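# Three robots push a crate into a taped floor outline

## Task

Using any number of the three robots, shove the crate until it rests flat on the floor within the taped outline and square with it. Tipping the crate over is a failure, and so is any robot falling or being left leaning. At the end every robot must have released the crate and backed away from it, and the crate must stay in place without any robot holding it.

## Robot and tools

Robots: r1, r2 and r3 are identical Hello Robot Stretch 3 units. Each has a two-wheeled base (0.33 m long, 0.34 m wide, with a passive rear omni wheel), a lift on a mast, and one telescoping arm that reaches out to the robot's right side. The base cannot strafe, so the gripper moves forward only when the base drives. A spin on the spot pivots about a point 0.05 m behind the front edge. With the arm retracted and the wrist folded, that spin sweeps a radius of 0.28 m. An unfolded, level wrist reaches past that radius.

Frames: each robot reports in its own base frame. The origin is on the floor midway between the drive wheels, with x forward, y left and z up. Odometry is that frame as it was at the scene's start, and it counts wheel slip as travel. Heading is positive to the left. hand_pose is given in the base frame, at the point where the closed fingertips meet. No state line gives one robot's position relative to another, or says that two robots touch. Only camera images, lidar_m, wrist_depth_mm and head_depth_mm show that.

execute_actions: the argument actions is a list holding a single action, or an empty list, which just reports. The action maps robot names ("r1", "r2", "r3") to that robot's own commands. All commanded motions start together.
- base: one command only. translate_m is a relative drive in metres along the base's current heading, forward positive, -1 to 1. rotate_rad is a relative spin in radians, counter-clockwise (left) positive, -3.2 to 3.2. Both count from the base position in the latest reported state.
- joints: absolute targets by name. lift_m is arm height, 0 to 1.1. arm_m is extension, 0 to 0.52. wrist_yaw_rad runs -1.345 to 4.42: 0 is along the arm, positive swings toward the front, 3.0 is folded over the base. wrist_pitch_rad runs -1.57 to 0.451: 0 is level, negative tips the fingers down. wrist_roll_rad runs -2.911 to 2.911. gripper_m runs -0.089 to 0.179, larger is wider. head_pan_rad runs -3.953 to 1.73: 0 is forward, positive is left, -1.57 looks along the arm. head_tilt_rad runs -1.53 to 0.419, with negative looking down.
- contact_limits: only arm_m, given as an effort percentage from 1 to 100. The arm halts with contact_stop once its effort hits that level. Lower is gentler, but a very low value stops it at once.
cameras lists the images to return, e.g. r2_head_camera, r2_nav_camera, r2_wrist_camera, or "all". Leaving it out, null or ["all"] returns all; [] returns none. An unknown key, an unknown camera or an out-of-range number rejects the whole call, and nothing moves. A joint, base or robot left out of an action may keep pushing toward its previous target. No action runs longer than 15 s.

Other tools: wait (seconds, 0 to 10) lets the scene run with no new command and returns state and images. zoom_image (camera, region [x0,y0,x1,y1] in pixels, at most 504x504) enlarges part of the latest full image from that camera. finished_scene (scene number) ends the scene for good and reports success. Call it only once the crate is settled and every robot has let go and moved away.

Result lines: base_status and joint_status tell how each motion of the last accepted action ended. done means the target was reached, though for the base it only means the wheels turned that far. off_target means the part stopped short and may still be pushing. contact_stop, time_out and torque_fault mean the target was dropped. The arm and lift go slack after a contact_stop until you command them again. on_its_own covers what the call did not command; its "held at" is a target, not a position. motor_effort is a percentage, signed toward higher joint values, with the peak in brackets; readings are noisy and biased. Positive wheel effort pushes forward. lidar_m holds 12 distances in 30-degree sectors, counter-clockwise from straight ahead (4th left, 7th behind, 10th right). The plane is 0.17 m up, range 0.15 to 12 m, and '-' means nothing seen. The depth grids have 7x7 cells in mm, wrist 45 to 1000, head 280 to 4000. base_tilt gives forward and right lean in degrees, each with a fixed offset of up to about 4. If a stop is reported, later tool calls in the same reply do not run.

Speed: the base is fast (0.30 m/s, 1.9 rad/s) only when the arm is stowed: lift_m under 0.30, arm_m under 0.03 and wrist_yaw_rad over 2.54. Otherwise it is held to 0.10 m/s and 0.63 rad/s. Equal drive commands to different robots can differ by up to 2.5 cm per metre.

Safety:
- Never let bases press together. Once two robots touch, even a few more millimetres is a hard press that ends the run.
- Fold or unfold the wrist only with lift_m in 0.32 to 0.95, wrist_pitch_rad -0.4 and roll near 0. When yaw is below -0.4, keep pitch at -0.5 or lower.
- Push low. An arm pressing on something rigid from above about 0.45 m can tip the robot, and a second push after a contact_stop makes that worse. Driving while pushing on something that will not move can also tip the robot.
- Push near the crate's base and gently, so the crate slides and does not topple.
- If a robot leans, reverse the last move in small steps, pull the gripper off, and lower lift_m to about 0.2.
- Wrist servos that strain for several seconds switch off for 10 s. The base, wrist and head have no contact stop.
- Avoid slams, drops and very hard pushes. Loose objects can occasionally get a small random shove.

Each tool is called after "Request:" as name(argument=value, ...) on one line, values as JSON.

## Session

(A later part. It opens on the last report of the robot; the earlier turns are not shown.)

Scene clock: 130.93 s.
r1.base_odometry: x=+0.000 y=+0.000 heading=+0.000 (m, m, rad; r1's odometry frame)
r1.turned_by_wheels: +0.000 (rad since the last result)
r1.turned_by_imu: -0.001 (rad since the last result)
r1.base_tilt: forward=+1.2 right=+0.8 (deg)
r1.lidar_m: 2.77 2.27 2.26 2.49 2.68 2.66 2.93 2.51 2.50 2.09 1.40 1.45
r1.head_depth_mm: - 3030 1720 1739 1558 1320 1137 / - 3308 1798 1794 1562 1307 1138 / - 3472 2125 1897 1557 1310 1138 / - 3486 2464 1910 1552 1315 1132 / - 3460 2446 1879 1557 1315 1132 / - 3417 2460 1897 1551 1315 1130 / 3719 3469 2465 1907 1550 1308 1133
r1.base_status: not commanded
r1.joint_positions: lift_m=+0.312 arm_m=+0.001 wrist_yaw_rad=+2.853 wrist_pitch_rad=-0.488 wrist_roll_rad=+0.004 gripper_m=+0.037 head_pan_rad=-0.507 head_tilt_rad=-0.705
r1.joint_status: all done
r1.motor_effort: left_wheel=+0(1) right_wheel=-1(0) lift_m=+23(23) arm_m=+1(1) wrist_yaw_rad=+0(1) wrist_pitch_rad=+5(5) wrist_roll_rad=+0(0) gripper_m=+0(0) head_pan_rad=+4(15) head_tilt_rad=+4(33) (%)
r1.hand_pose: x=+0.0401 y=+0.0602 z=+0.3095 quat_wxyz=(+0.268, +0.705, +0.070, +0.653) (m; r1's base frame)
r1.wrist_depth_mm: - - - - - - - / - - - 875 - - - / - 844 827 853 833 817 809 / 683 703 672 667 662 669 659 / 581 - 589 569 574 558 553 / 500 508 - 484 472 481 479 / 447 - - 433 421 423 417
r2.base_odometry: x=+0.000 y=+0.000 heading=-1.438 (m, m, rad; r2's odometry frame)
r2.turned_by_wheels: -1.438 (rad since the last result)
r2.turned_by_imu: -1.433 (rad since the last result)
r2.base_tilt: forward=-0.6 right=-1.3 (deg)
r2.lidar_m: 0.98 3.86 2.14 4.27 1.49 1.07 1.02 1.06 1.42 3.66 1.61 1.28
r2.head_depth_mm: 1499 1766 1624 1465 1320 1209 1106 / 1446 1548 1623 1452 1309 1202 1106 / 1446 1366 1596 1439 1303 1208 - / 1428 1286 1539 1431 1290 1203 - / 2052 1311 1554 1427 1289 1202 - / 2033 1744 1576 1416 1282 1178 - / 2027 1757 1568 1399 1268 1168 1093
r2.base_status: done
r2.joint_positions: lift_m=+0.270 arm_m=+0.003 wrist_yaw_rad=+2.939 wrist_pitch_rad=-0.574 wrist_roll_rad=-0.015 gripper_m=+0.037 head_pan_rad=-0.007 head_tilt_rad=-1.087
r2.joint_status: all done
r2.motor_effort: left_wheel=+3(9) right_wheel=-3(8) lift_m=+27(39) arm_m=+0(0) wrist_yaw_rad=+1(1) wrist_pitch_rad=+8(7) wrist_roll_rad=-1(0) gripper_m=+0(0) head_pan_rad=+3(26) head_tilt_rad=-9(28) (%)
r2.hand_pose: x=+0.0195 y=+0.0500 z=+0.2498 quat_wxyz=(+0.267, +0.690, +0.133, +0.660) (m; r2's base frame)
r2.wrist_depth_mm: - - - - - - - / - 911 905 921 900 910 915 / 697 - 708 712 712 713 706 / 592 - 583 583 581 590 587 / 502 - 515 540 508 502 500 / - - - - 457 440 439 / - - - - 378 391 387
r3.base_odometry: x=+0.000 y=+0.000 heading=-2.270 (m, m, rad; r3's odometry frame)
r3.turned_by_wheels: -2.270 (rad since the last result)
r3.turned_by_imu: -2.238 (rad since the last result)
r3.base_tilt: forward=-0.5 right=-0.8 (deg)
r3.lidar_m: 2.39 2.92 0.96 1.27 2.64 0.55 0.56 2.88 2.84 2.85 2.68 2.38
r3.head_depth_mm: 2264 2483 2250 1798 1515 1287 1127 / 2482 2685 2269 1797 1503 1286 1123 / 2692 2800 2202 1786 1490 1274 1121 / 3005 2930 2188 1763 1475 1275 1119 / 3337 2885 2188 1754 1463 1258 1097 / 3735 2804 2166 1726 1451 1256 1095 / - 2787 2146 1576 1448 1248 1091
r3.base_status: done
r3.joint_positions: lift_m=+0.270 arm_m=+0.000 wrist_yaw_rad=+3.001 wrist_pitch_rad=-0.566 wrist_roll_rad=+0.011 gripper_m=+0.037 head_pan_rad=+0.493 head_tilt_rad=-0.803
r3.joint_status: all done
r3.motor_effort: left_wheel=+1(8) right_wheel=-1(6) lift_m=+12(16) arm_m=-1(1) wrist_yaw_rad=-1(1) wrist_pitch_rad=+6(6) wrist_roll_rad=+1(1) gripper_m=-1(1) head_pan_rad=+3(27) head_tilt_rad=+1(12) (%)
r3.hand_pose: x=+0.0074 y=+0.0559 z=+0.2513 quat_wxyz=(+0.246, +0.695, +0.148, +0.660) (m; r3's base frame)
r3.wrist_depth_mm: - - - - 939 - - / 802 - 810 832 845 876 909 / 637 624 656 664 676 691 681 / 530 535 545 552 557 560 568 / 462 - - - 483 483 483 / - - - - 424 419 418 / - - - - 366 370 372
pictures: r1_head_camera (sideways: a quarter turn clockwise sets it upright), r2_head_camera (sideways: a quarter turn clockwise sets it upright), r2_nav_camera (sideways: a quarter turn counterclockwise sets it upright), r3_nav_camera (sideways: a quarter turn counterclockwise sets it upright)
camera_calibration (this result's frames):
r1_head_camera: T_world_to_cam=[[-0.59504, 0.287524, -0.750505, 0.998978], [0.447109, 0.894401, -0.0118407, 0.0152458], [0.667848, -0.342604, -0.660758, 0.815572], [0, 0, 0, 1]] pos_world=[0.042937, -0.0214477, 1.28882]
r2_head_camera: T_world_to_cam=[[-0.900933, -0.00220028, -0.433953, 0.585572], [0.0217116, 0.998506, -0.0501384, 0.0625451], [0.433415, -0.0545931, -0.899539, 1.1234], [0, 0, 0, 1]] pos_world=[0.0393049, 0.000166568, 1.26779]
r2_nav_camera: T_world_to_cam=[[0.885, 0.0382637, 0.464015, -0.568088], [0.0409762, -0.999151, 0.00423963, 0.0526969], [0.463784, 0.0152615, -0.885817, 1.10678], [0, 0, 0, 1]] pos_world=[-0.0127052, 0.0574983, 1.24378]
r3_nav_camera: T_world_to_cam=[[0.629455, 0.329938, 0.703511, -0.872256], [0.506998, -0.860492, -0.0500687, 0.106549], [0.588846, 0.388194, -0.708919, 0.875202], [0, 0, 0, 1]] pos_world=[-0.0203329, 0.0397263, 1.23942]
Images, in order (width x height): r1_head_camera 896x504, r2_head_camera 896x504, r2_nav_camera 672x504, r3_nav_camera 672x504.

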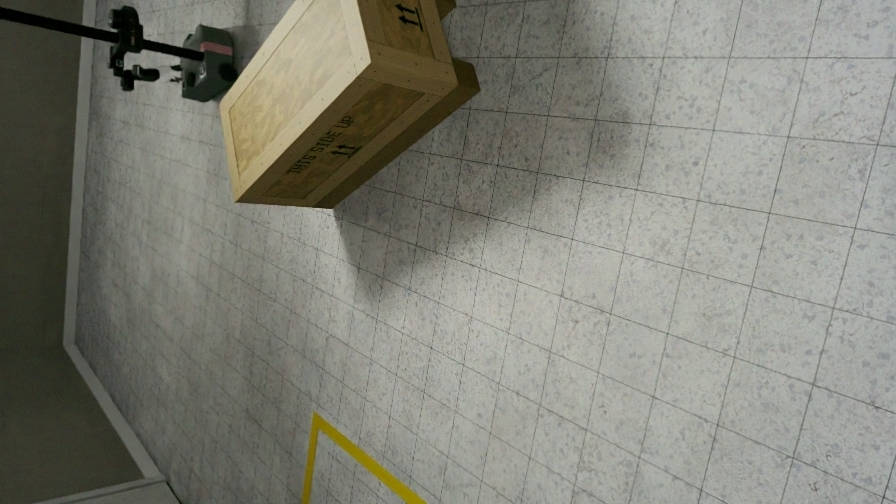

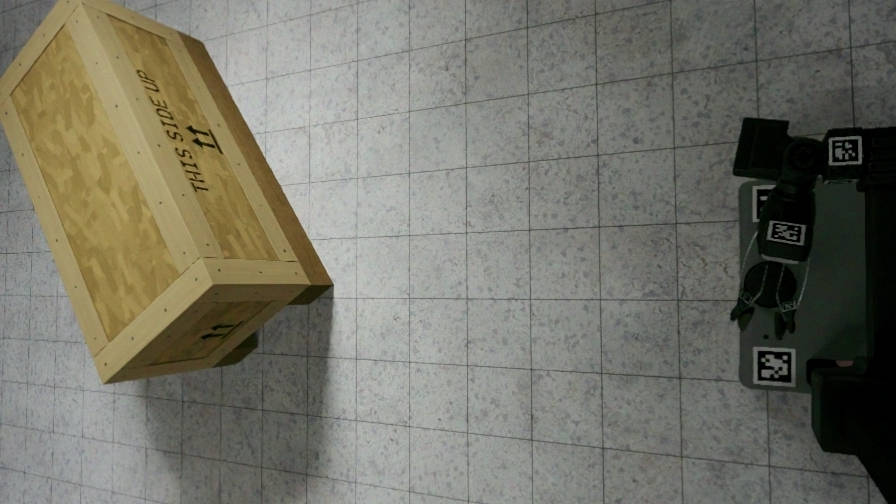

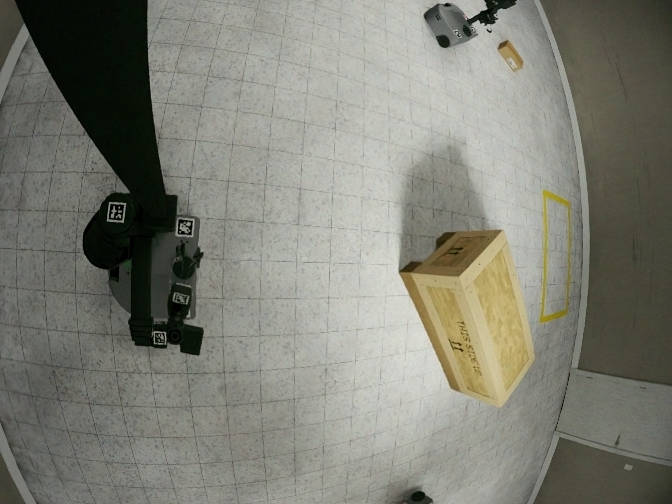

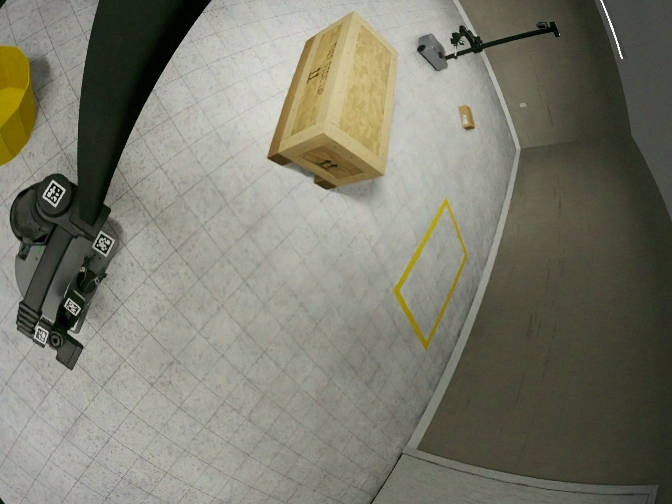

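Request:
execute_actions(actions=[{"r2":{"base":{"translate_m":0.88}},"r3":{"base":{"translate_m":1.0}}}], cameras=["r2_head_camera"])

Request:
execute_actions(actions=[{"r2":{"base":{"translate_m":0.2},"joints":{"arm_m":0.04}},"r3":{"base":{"translate_m":0.6}}}], cameras=["r2_head_camera","r2_nav_camera","r1_head_camera"])

Scene clock: 160.37 s.
r1.base_odometry: x=+0.000 y=+0.000 heading=+0.000 (m, m, rad; r1's odometry frame)
r1.turned_by_wheels: +0.000 (rad since the last result)
r1.turned_by_imu: -0.001 (rad since the last result)
r1.base_tilt: forward=+1.2 right=+0.9 (deg)
r1.lidar_m: 2.78 2.27 2.26 2.49 2.68 2.66 2.93 2.51 2.49 2.75 1.40 1.45
r1.head_depth_mm: - 3473 1734 1746 1564 1313 1140 / - 3501 1795 1790 1558 1322 1138 / - 3507 2125 1921 1549 1320 1136 / - 2969 2459 1910 1555 1313 1141 / - 3461 2457 1915 1546 1312 1131 / - 3468 2453 1916 1551 1315 1135 / 3705 3455 2440 1913 1558 1314 1133
r1.base_status: not commanded
r1.joint_positions: lift_m=+0.312 arm_m=+0.001 wrist_yaw_rad=+2.853 wrist_pitch_rad=-0.488 wrist_roll_rad=+0.004 gripper_m=+0.037 head_pan_rad=-0.507 head_tilt_rad=-0.705
r1.joint_status: not commanded
r1.motor_effort: left_wheel=+1(0) right_wheel=-1(0) lift_m=+22(23) arm_m=+1(1) wrist_yaw_rad=+2(0) wrist_pitch_rad=+5(5) wrist_roll_rad=+0(0) gripper_m=-1(0) head_pan_rad=+4(4) head_tilt_rad=+4(4) (%)
r1.hand_pose: x=+0.0401 y=+0.0602 z=+0.3095 quat_wxyz=(+0.268, +0.705, +0.070, +0.653) (m; r1's base frame)
r1.wrist_depth_mm: - - - - - - - / - - - 871 - - - / - 856 828 836 824 830 804 / 672 701 688 673 679 672 665 / 577 - 589 557 567 556 545 / 496 501 - 482 472 483 487 / 450 - - 431 427 424 425
r2.base_odometry: x=+0.117 y=-0.872 heading=-1.438 (m, m, rad; r2's odometry frame)
r2.turned_by_wheels: +0.000 (rad since the last result)
r2.turned_by_imu: +0.001 (rad since the last result)
r2.base_tilt: forward=-0.6 right=-1.0 (deg)
r2.lidar_m: - 0.16 1.69 4.28 2.77 1.99 1.91 1.96 2.65 1.49 0.53 0.15
r2.head_depth_mm: 2143 1846 1123 1010 1303 1198 1104 / 2120 1826 1108 1000 1263 1199 1104 / 2073 1822 1598 994 912 1203 - / 2083 1808 1590 986 897 1172 - / 2047 1791 1584 977 893 1179 - / 2029 1777 1577 1409 1245 1175 - / 2021 1747 1560 1405 1273 1166 1092
r2.base_status: done
r2.joint_positions: lift_m=+0.270 arm_m=+0.003 wrist_yaw_rad=+2.939 wrist_pitch_rad=-0.574 wrist_roll_rad=-0.015 gripper_m=+0.037 head_pan_rad=-0.007 head_tilt_rad=-1.087
r2.joint_status: not commanded
r2.motor_effort: left_wheel=+2(8) right_wheel=-3(6) lift_m=+27(28) arm_m=+0(1) wrist_yaw_rad=+0(0) wrist_pitch_rad=+8(7) wrist_roll_rad=-1(1) gripper_m=+0(0) head_pan_rad=+3(3) head_tilt_rad=-9(9) (%)
r2.hand_pose: x=+0.0195 y=+0.0500 z=+0.2498 quat_wxyz=(+0.267, +0.690, +0.133, +0.660) (m; r2's base frame)
r2.wrist_depth_mm: - - - - - - - / - 897 901 879 912 888 825 / 718 - 719 702 708 708 152 / 588 - 587 595 583 586 106 / 505 - 517 535 508 483 114 / - - - - 451 178 123 / - - - - 379 165 134
r3.base_odometry: x=-0.643 y=-0.766 heading=-2.270 (m, m, rad; r3's odometry frame)
r3.turned_by_wheels: +0.000 (rad since the last result)
r3.turned_by_imu: +0.002 (rad since the last result)
r3.base_tilt: forward=-0.6 right=-0.8 (deg)
r3.lidar_m: 1.44 1.78 3.43 0.98 0.98 3.33 1.52 3.54 3.18 2.60 1.62 1.44
r3.head_depth_mm: 1360 1512 1682 1777 1509 1294 1129 / 1487 1660 1860 1789 1502 1289 1119 / 1628 1840 2045 1766 1493 1270 1111 / 1812 2050 2196 1769 1484 1267 1107 / 2016 2356 2191 1746 1470 1258 1109 / 2314 2597 2164 1721 1450 1251 1092 / 2701 2795 2139 1720 1442 1240 1094
r3.base_status: done
r3.joint_positions: lift_m=+0.270 arm_m=+0.000 wrist_yaw_rad=+3.001 wrist_pitch_rad=-0.566 wrist_roll_rad=+0.011 gripper_m=+0.037 head_pan_rad=+0.493 head_tilt_rad=-0.803
r3.joint_status: not commanded
r3.motor_effort: left_wheel=+1(7) right_wheel=-1(4) lift_m=+12(12) arm_m=-1(1) wrist_yaw_rad=-2(1) wrist_pitch_rad=+6(6) wrist_roll_rad=+1(1) gripper_m=+0(0) head_pan_rad=+3(2) head_tilt_rad=+1(1) (%)
r3.hand_pose: x=+0.0074 y=+0.0559 z=+0.2513 quat_wxyz=(+0.246, +0.695, +0.148, +0.660) (m; r3's base frame)
r3.wrist_depth_mm: 753 - - - - - - / 808 - 814 833 860 866 881 / 637 633 650 664 666 684 695 / 541 535 547 549 562 561 568 / 467 - - - 476 478 484 / - - - - 427 419 419 / - - - - 365 370 371
pictures: r2_head_camera (sideways: a quarter turn clockwise sets it upright)
camera_calibration (this result's frames):
r2_head_camera: T_world_to_cam=[[-0.901158, -0.00219893, -0.433486, 0.584964], [0.0216855, 0.998506, -0.0501462, 0.0625554], [0.432949, -0.0545899, -0.899764, 1.12369], [0, 0, 0, 1]] pos_world=[0.0392872, 0.000166691, 1.26777]
Images, in order (width x height): r2_head_camera 896x504.

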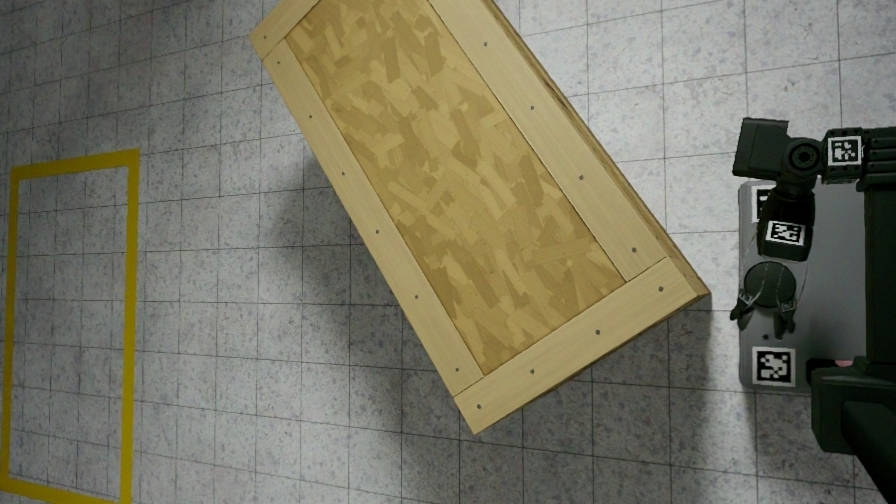

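Scene clock: 164.40 s.
r1.base_odometry: x=+0.000 y=+0.000 heading=+0.000 (m, m, rad; r1's odometry frame)
r1.turned_by_wheels: +0.000 (rad since the last result)
r1.turned_by_imu: -0.001 (rad since the last result)
r1.base_tilt: forward=+1.1 right=+0.8 (deg)
r1.lidar_m: 2.78 2.27 2.26 2.49 2.67 2.66 2.93 2.51 2.49 2.75 1.39 1.44
r1.head_depth_mm: - 3455 1724 1745 1563 1313 1138 / - 3498 1802 1789 1558 1313 1136 / - 3514 2138 1889 1560 1315 1140 / - 3438 2461 1905 1558 1306 1133 / - 3430 2458 1901 1554 1312 1136 / - 2884 2446 1897 1549 1307 1130 / 3762 3406 2450 1925 1545 1317 1133
r1.base_status: not commanded
r1.joint_positions: lift_m=+0.312 arm_m=+0.001 wrist_yaw_rad=+2.853 wrist_pitch_rad=-0.488 wrist_roll_rad=+0.004 gripper_m=+0.037 head_pan_rad=-0.507 head_tilt_rad=-0.705
r1.joint_status: not commanded
r1.motor_effort: left_wheel=+0(0) right_wheel=-1(1) lift_m=+22(23) arm_m=+1(1) wrist_yaw_rad=-1(1) wrist_pitch_rad=+5(5) wrist_roll_rad=+0(0) gripper_m=+0(1) head_pan_rad=+4(4) head_tilt_rad=+4(3) (%)
r1.hand_pose: x=+0.0401 y=+0.0602 z=+0.3095 quat_wxyz=(+0.268, +0.705, +0.070, +0.653) (m; r1's base frame)
r1.wrist_depth_mm: - - - - - - - / - - - 881 - - - / - 847 855 835 821 805 819 / 671 717 672 672 665 654 670 / 580 - 575 550 563 559 555 / 505 498 - 485 476 485 483 / 440 - - 430 430 426 424
r2.base_odometry: x=+0.143 y=-1.070 heading=-1.438 (m, m, rad; r2's odometry frame)
r2.turned_by_wheels: +0.000 (rad since the last result)
r2.turned_by_imu: -0.654 (rad since the last result)
r2.base_tilt: forward=-0.6 right=-1.3 (deg)
r2.lidar_m: 0.16 - 0.15 3.51 4.25 3.29 2.13 1.94 1.96 2.43 1.52 4.54
r2.head_depth_mm: 2121 1841 1624 1452 1317 1198 1108 / 2102 1813 1614 1446 1315 1212 1104 / 2075 1807 1155 1413 1308 1202 - / 2039 1787 1097 994 1249 1198 - / 1951 1795 1089 978 889 833 - / 1959 1761 1084 974 887 836 - / 1996 1743 1557 976 882 1140 1092
r2.base_status: translate_m off_target (by the wheels' count: +0.1999 of +0.2000)
r2.joint_positions: lift_m=+0.270 arm_m=+0.040 wrist_yaw_rad=+2.939 wrist_pitch_rad=-0.576 wrist_roll_rad=-0.015 gripper_m=+0.037 head_pan_rad=-0.005 head_tilt_rad=-1.092
r2.joint_status: all done
r2.on_its_own: left_wheel is at rest, and its effort (+19) is outside its rest range (-18 to +18)
r2.motor_effort: left_wheel=+19(59) right_wheel=+16(65) lift_m=+32(33) arm_m=+4(11) wrist_yaw_rad=+1(20) wrist_pitch_rad=+9(9) wrist_roll_rad=+0(1) gripper_m=+0(6) head_pan_rad=+2(2) head_tilt_rad=-5(9) (%)
r2.hand_pose: x=+0.0194 y=+0.0129 z=+0.2491 quat_wxyz=(+0.268, +0.689, +0.134, +0.660) (m; r2's base frame)
r2.wrist_depth_mm: - - - - 118 116 115 / 871 904 888 862 130 128 126 / 700 - 703 673 146 144 143 / 587 564 594 579 164 163 162 / 517 - - 501 188 187 185 / - - - - 215 221 216 / - - - - 289 263 256
r3.base_odometry: x=-1.029 y=-1.225 heading=-2.270 (m, m, rad; r3's odometry frame)
r3.turned_by_wheels: +0.000 (rad since the last result)
r3.turned_by_imu: +0.001 (rad since the last result)
r3.base_tilt: forward=-0.7 right=-0.7 (deg)
r3.lidar_m: 0.89 1.09 2.09 3.04 1.25 1.31 2.12 3.76 3.37 1.58 0.97 0.86
r3.head_depth_mm: 818 904 1010 1141 1312 1291 1123 / 892 997 1120 1300 1429 1288 1123 / 982 1103 1262 1483 1482 1278 1117 / 1086 1246 1446 1661 1463 1273 1111 / 1229 1421 1710 1781 1455 1259 1103 / 1400 1672 1988 1742 1450 1253 1098 / 1629 1990 2117 1720 1429 1245 1092
r3.base_status: done
r3.joint_positions: lift_m=+0.270 arm_m=+0.000 wrist_yaw_rad=+3.001 wrist_pitch_rad=-0.566 wrist_roll_rad=+0.011 gripper_m=+0.037 head_pan_rad=+0.493 head_tilt_rad=-0.802
r3.joint_status: not commanded
r3.motor_effort: left_wheel=+2(7) right_wheel=-1(3) lift_m=+12(12) arm_m=-1(1) wrist_yaw_rad=+0(1) wrist_pitch_rad=+6(6) wrist_roll_rad=+1(1) gripper_m=-1(0) head_pan_rad=+3(4) head_tilt_rad=+1(1) (%)
r3.hand_pose: x=+0.0074 y=+0.0559 z=+0.2513 quat_wxyz=(+0.246, +0.695, +0.148, +0.660) (m; r3's base frame)
r3.wrist_depth_mm: - - - - - - - / 805 - 804 843 847 866 887 / 634 633 650 664 673 686 704 / 539 538 550 550 552 564 571 / 461 - - - 476 480 484 / - - - - 430 416 421 / - - - - 367 368 371
pictures: r1_head_camera (sideways: a quarter turn clockwise sets it upright), r2_head_camera (sideways: a quarter turn clockwise sets it upright), r2_nav_camera (sideways: a quarter turn counterclockwise sets it upright)
camera_calibration (this result's frames):
r1_head_camera: T_world_to_cam=[[-0.595035, 0.287514, -0.750512, 0.998988], [0.4471, 0.894405, -0.0118411, 0.0152464], [0.667858, -0.3426, -0.66075, 0.815561], [0, 0, 0, 1]] pos_world=[0.0429373, -0.0214474, 1.28882]
r2_head_camera: T_world_to_cam=[[-0.903194, -0.00345372, -0.42922, 0.57942], [0.020046, 0.998537, -0.0502169, 0.0626571], [0.428765, -0.0539597, -0.901803, 1.12637], [0, 0, 0, 1]] pos_world=[0.0391252, 0.000214139, 1.26761]
r2_nav_camera: T_world_to_cam=[[0.887368, 0.0394939, 0.459366, -0.562047], [0.042401, -0.999093, 0.00398979, 0.0530135], [0.459107, 0.0159372, -0.888238, 1.10995], [0, 0, 0, 1]] pos_world=[-0.0130907, 0.0574734, 1.24387]
Images, in order (width x height): r1_head_camera 896x504, r2_head_camera 896x504, r2_nav_camera 672x504.

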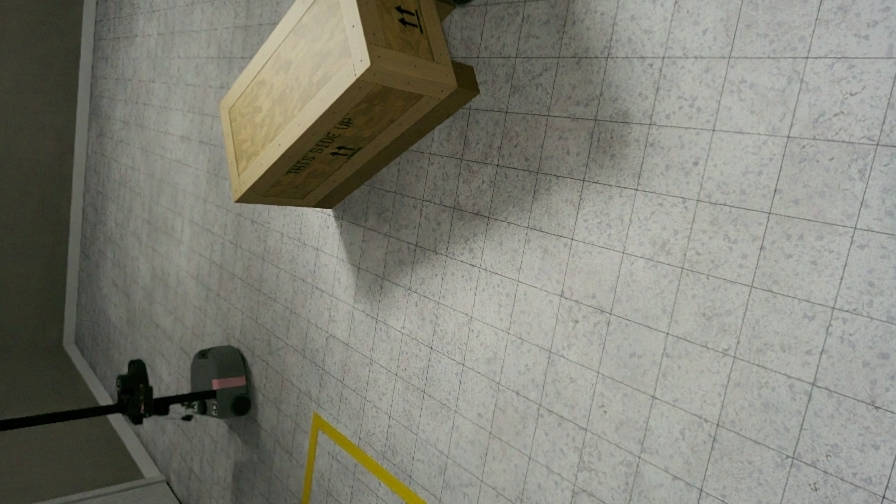

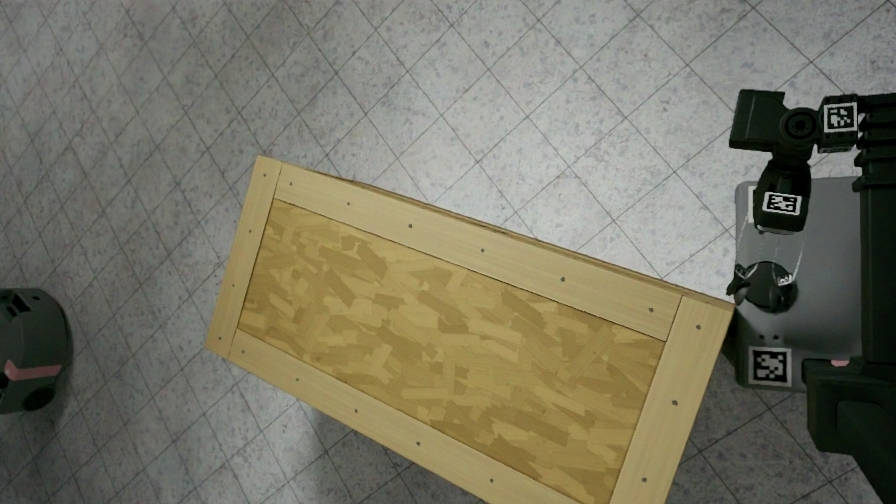

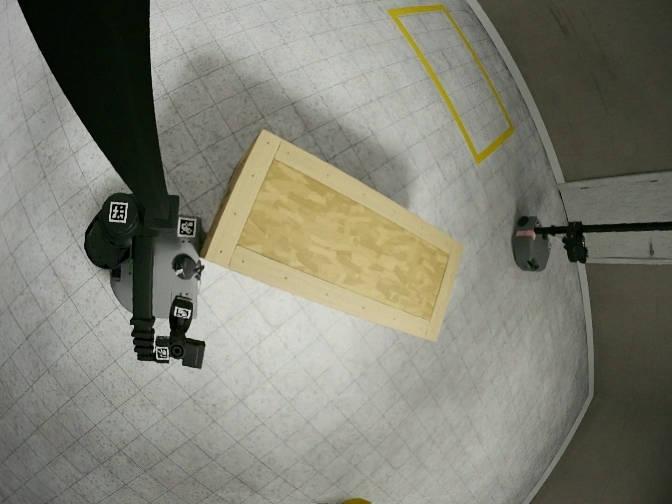

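Request:
execute_actions(actions=[{"r2":{"base":{"translate_m":-0.4},"joints":{"arm_m":0.0}},"r3":{"base":{"rotate_rad":-0.40}}}], cameras=["r2_head_camera","r2_nav_camera","r3_nav_camera"])

Scene clock: 233.37 s.
r1.base_odometry: x=+0.000 y=+0.000 heading=+0.000 (m, m, rad; r1's odometry frame)
r1.turned_by_wheels: +0.000 (rad since the last result)
r1.turned_by_imu: -0.001 (rad since the last result)
r1.base_tilt: forward=+1.2 right=+0.8 (deg)
r1.lidar_m: 2.78 2.27 2.26 2.49 2.67 2.66 2.94 2.51 2.49 1.44 1.39 1.44
r1.head_depth_mm: - 3525 1727 1750 1566 1314 1133 / - 3493 1799 1791 1555 1320 1140 / - 3530 2119 1910 1552 1322 1133 / - 3445 2468 1911 1555 1314 1138 / - 3484 2471 1894 1549 1318 1138 / - 2871 2445 1912 1547 1312 1133 / 3632 3475 2477 1896 1556 1307 1133
r1.base_status: not commanded
r1.joint_positions: lift_m=+0.312 arm_m=+0.001 wrist_yaw_rad=+2.853 wrist_pitch_rad=-0.488 wrist_roll_rad=+0.004 gripper_m=+0.037 head_pan_rad=-0.507 head_tilt_rad=-0.705
r1.joint_status: not commanded
r1.motor_effort: left_wheel=+0(0) right_wheel=-1(1) lift_m=+23(22) arm_m=+1(1) wrist_yaw_rad=+1(1) wrist_pitch_rad=+5(5) wrist_roll_rad=+0(0) gripper_m=+0(0) head_pan_rad=+4(4) head_tilt_rad=+4(3) (%)
r1.hand_pose: x=+0.0401 y=+0.0602 z=+0.3095 quat_wxyz=(+0.268, +0.705, +0.070, +0.653) (m; r1's base frame)
r1.wrist_depth_mm: - - - - - - - / - - - 881 - - - / - 836 836 842 820 803 801 / 681 709 682 668 658 667 653 / 577 - 601 566 561 561 564 / 495 499 - 487 476 478 483 / 449 - - 433 429 430 416
r2.base_odometry: x=+0.090 y=-0.674 heading=-1.438 (m, m, rad; r2's odometry frame)
r2.turned_by_wheels: +0.000 (rad since the last result)
r2.turned_by_imu: -0.003 (rad since the last result)
r2.base_tilt: forward=-0.8 right=-1.1 (deg)
r2.lidar_m: 0.45 0.50 3.15 1.56 4.02 2.78 1.80 1.63 1.65 2.04 1.74 4.81
r2.head_depth_mm: 2104 1832 1620 1459 1311 1206 1104 / 2091 1823 1602 1446 1312 1200 1101 / 2074 1719 1601 1435 1300 1208 - / 2043 1226 1147 1390 1295 1200 - / 2029 1229 1090 1020 1287 1193 - / 2025 1237 1082 1080 1287 1174 - / 2018 1761 1074 1239 1274 1170 1091
r2.base_status: done
r2.joint_positions: lift_m=+0.270 arm_m=+0.003 wrist_yaw_rad=+2.939 wrist_pitch_rad=-0.576 wrist_roll_rad=-0.015 gripper_m=+0.037 head_pan_rad=-0.005 head_tilt_rad=-1.092
r2.joint_status: all done
joint sent to its limit — the command would take r2.arm_m past its lower limit, so that joint was sent only as far as its limit.
r2.motor_effort: left_wheel=+1(17) right_wheel=-1(14) lift_m=+32(32) arm_m=-6(6) wrist_yaw_rad=+0(0) wrist_pitch_rad=+9(9) wrist_roll_rad=+0(0) gripper_m=+0(0) head_pan_rad=+2(2) head_tilt_rad=-5(5) (%)
r2.hand_pose: x=+0.0194 y=+0.0492 z=+0.2491 quat_wxyz=(+0.268, +0.689, +0.134, +0.660) (m; r2's base frame)
r2.wrist_depth_mm: - - - - - - 553 / 850 890 885 907 899 871 545 / 710 - 710 696 709 702 593 / 587 - 591 582 584 583 584 / 500 - 517 527 497 500 500 / - - - - 443 437 438 / - - - - 381 388 386
r3.base_odometry: x=-1.029 y=-1.225 heading=-2.670 (m, m, rad; r3's odometry frame)
r3.turned_by_wheels: -0.400 (rad since the last result)
r3.turned_by_imu: -0.395 (rad since the last result)
r3.base_tilt: forward=-0.6 right=-0.8 (deg)
r3.lidar_m: 0.86 0.91 1.20 2.87 5.57 1.24 1.43 2.11 3.56 3.38 1.34 0.92
r3.head_depth_mm: 709 803 906 1053 1277 1298 1126 / 740 842 971 1142 1377 1279 1120 / 774 886 1030 1236 1442 1273 1117 / 809 932 1100 1331 1482 1267 1109 / 849 988 1166 1439 1465 1265 1099 / 895 1049 1253 1573 1452 1255 1092 / 938 1108 1355 1635 1440 1249 1089
r3.base_status: done
r3.joint_positions: lift_m=+0.270 arm_m=+0.000 wrist_yaw_rad=+3.001 wrist_pitch_rad=-0.566 wrist_roll_rad=+0.011 gripper_m=+0.037 head_pan_rad=+0.493 head_tilt_rad=-0.802
r3.joint_status: not commanded
r3.motor_effort: left_wheel=+1(7) right_wheel=-1(5) lift_m=+12(12) arm_m=-1(1) wrist_yaw_rad=+0(1) wrist_pitch_rad=+6(6) wrist_roll_rad=+1(1) gripper_m=+0(0) head_pan_rad=+2(4) head_tilt_rad=+1(1) (%)
r3.hand_pose: x=+0.0074 y=+0.0559 z=+0.2513 quat_wxyz=(+0.246, +0.695, +0.148, +0.660) (m; r3's base frame)
r3.wrist_depth_mm: - - - - - - 789 / 803 - 834 838 845 855 799 / 633 624 639 669 678 687 697 / 528 534 542 549 555 564 576 / 461 - - - 478 483 480 / - - - - 427 419 420 / - - - - 368 368 373
pictures: r2_head_camera (sideways: a quarter turn clockwise sets it upright), r2_nav_camera (sideways: a quarter turn counterclockwise sets it upright), r3_nav_camera (sideways: a quarter turn counterclockwise sets it upright)
camera_calibration (this result's frames):
r2_head_camera: T_world_to_cam=[[-0.903193, -0.00345074, -0.429222, 0.579423], [0.0200494, 0.998537, -0.0502168, 0.062657], [0.428767, -0.0539611, -0.901802, 1.12637], [0, 0, 0, 1]] pos_world=[0.0391253, 0.000214029, 1.26761]
r2_nav_camera: T_world_to_cam=[[0.887368, 0.039491, 0.459368, -0.56205], [0.0423976, -0.999093, 0.0039899, 0.0530134], [0.459109, 0.0159356, -0.888237, 1.10995], [0, 0, 0, 1]] pos_world=[-0.0130903, 0.0574734, 1.24387]
r3_nav_camera: T_world_to_cam=[[0.629188, 0.329849, 0.703792, -0.87262], [0.507074, -0.860448, -0.0500532, 0.106529], [0.589066, 0.388367, -0.708641, 0.874839], [0, 0, 0, 1]] pos_world=[-0.0203139, 0.0397362, 1.23942]
Images, in order (width x height): r2_head_camera 896x504, r2_nav_camera 672x504, r3_nav_camera 672x504.

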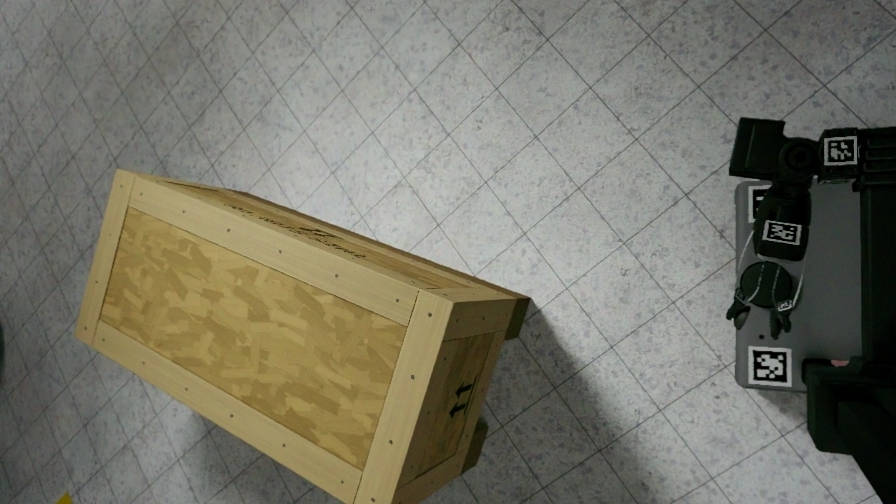

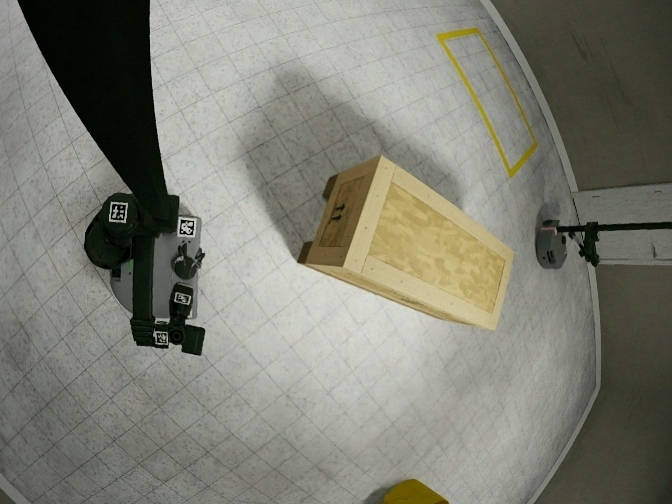

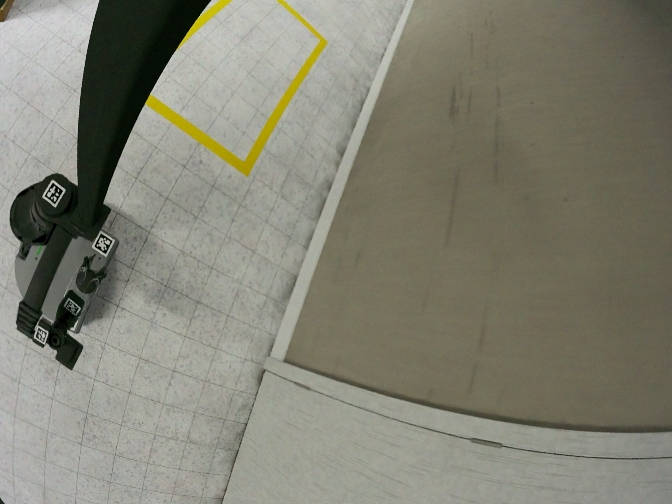

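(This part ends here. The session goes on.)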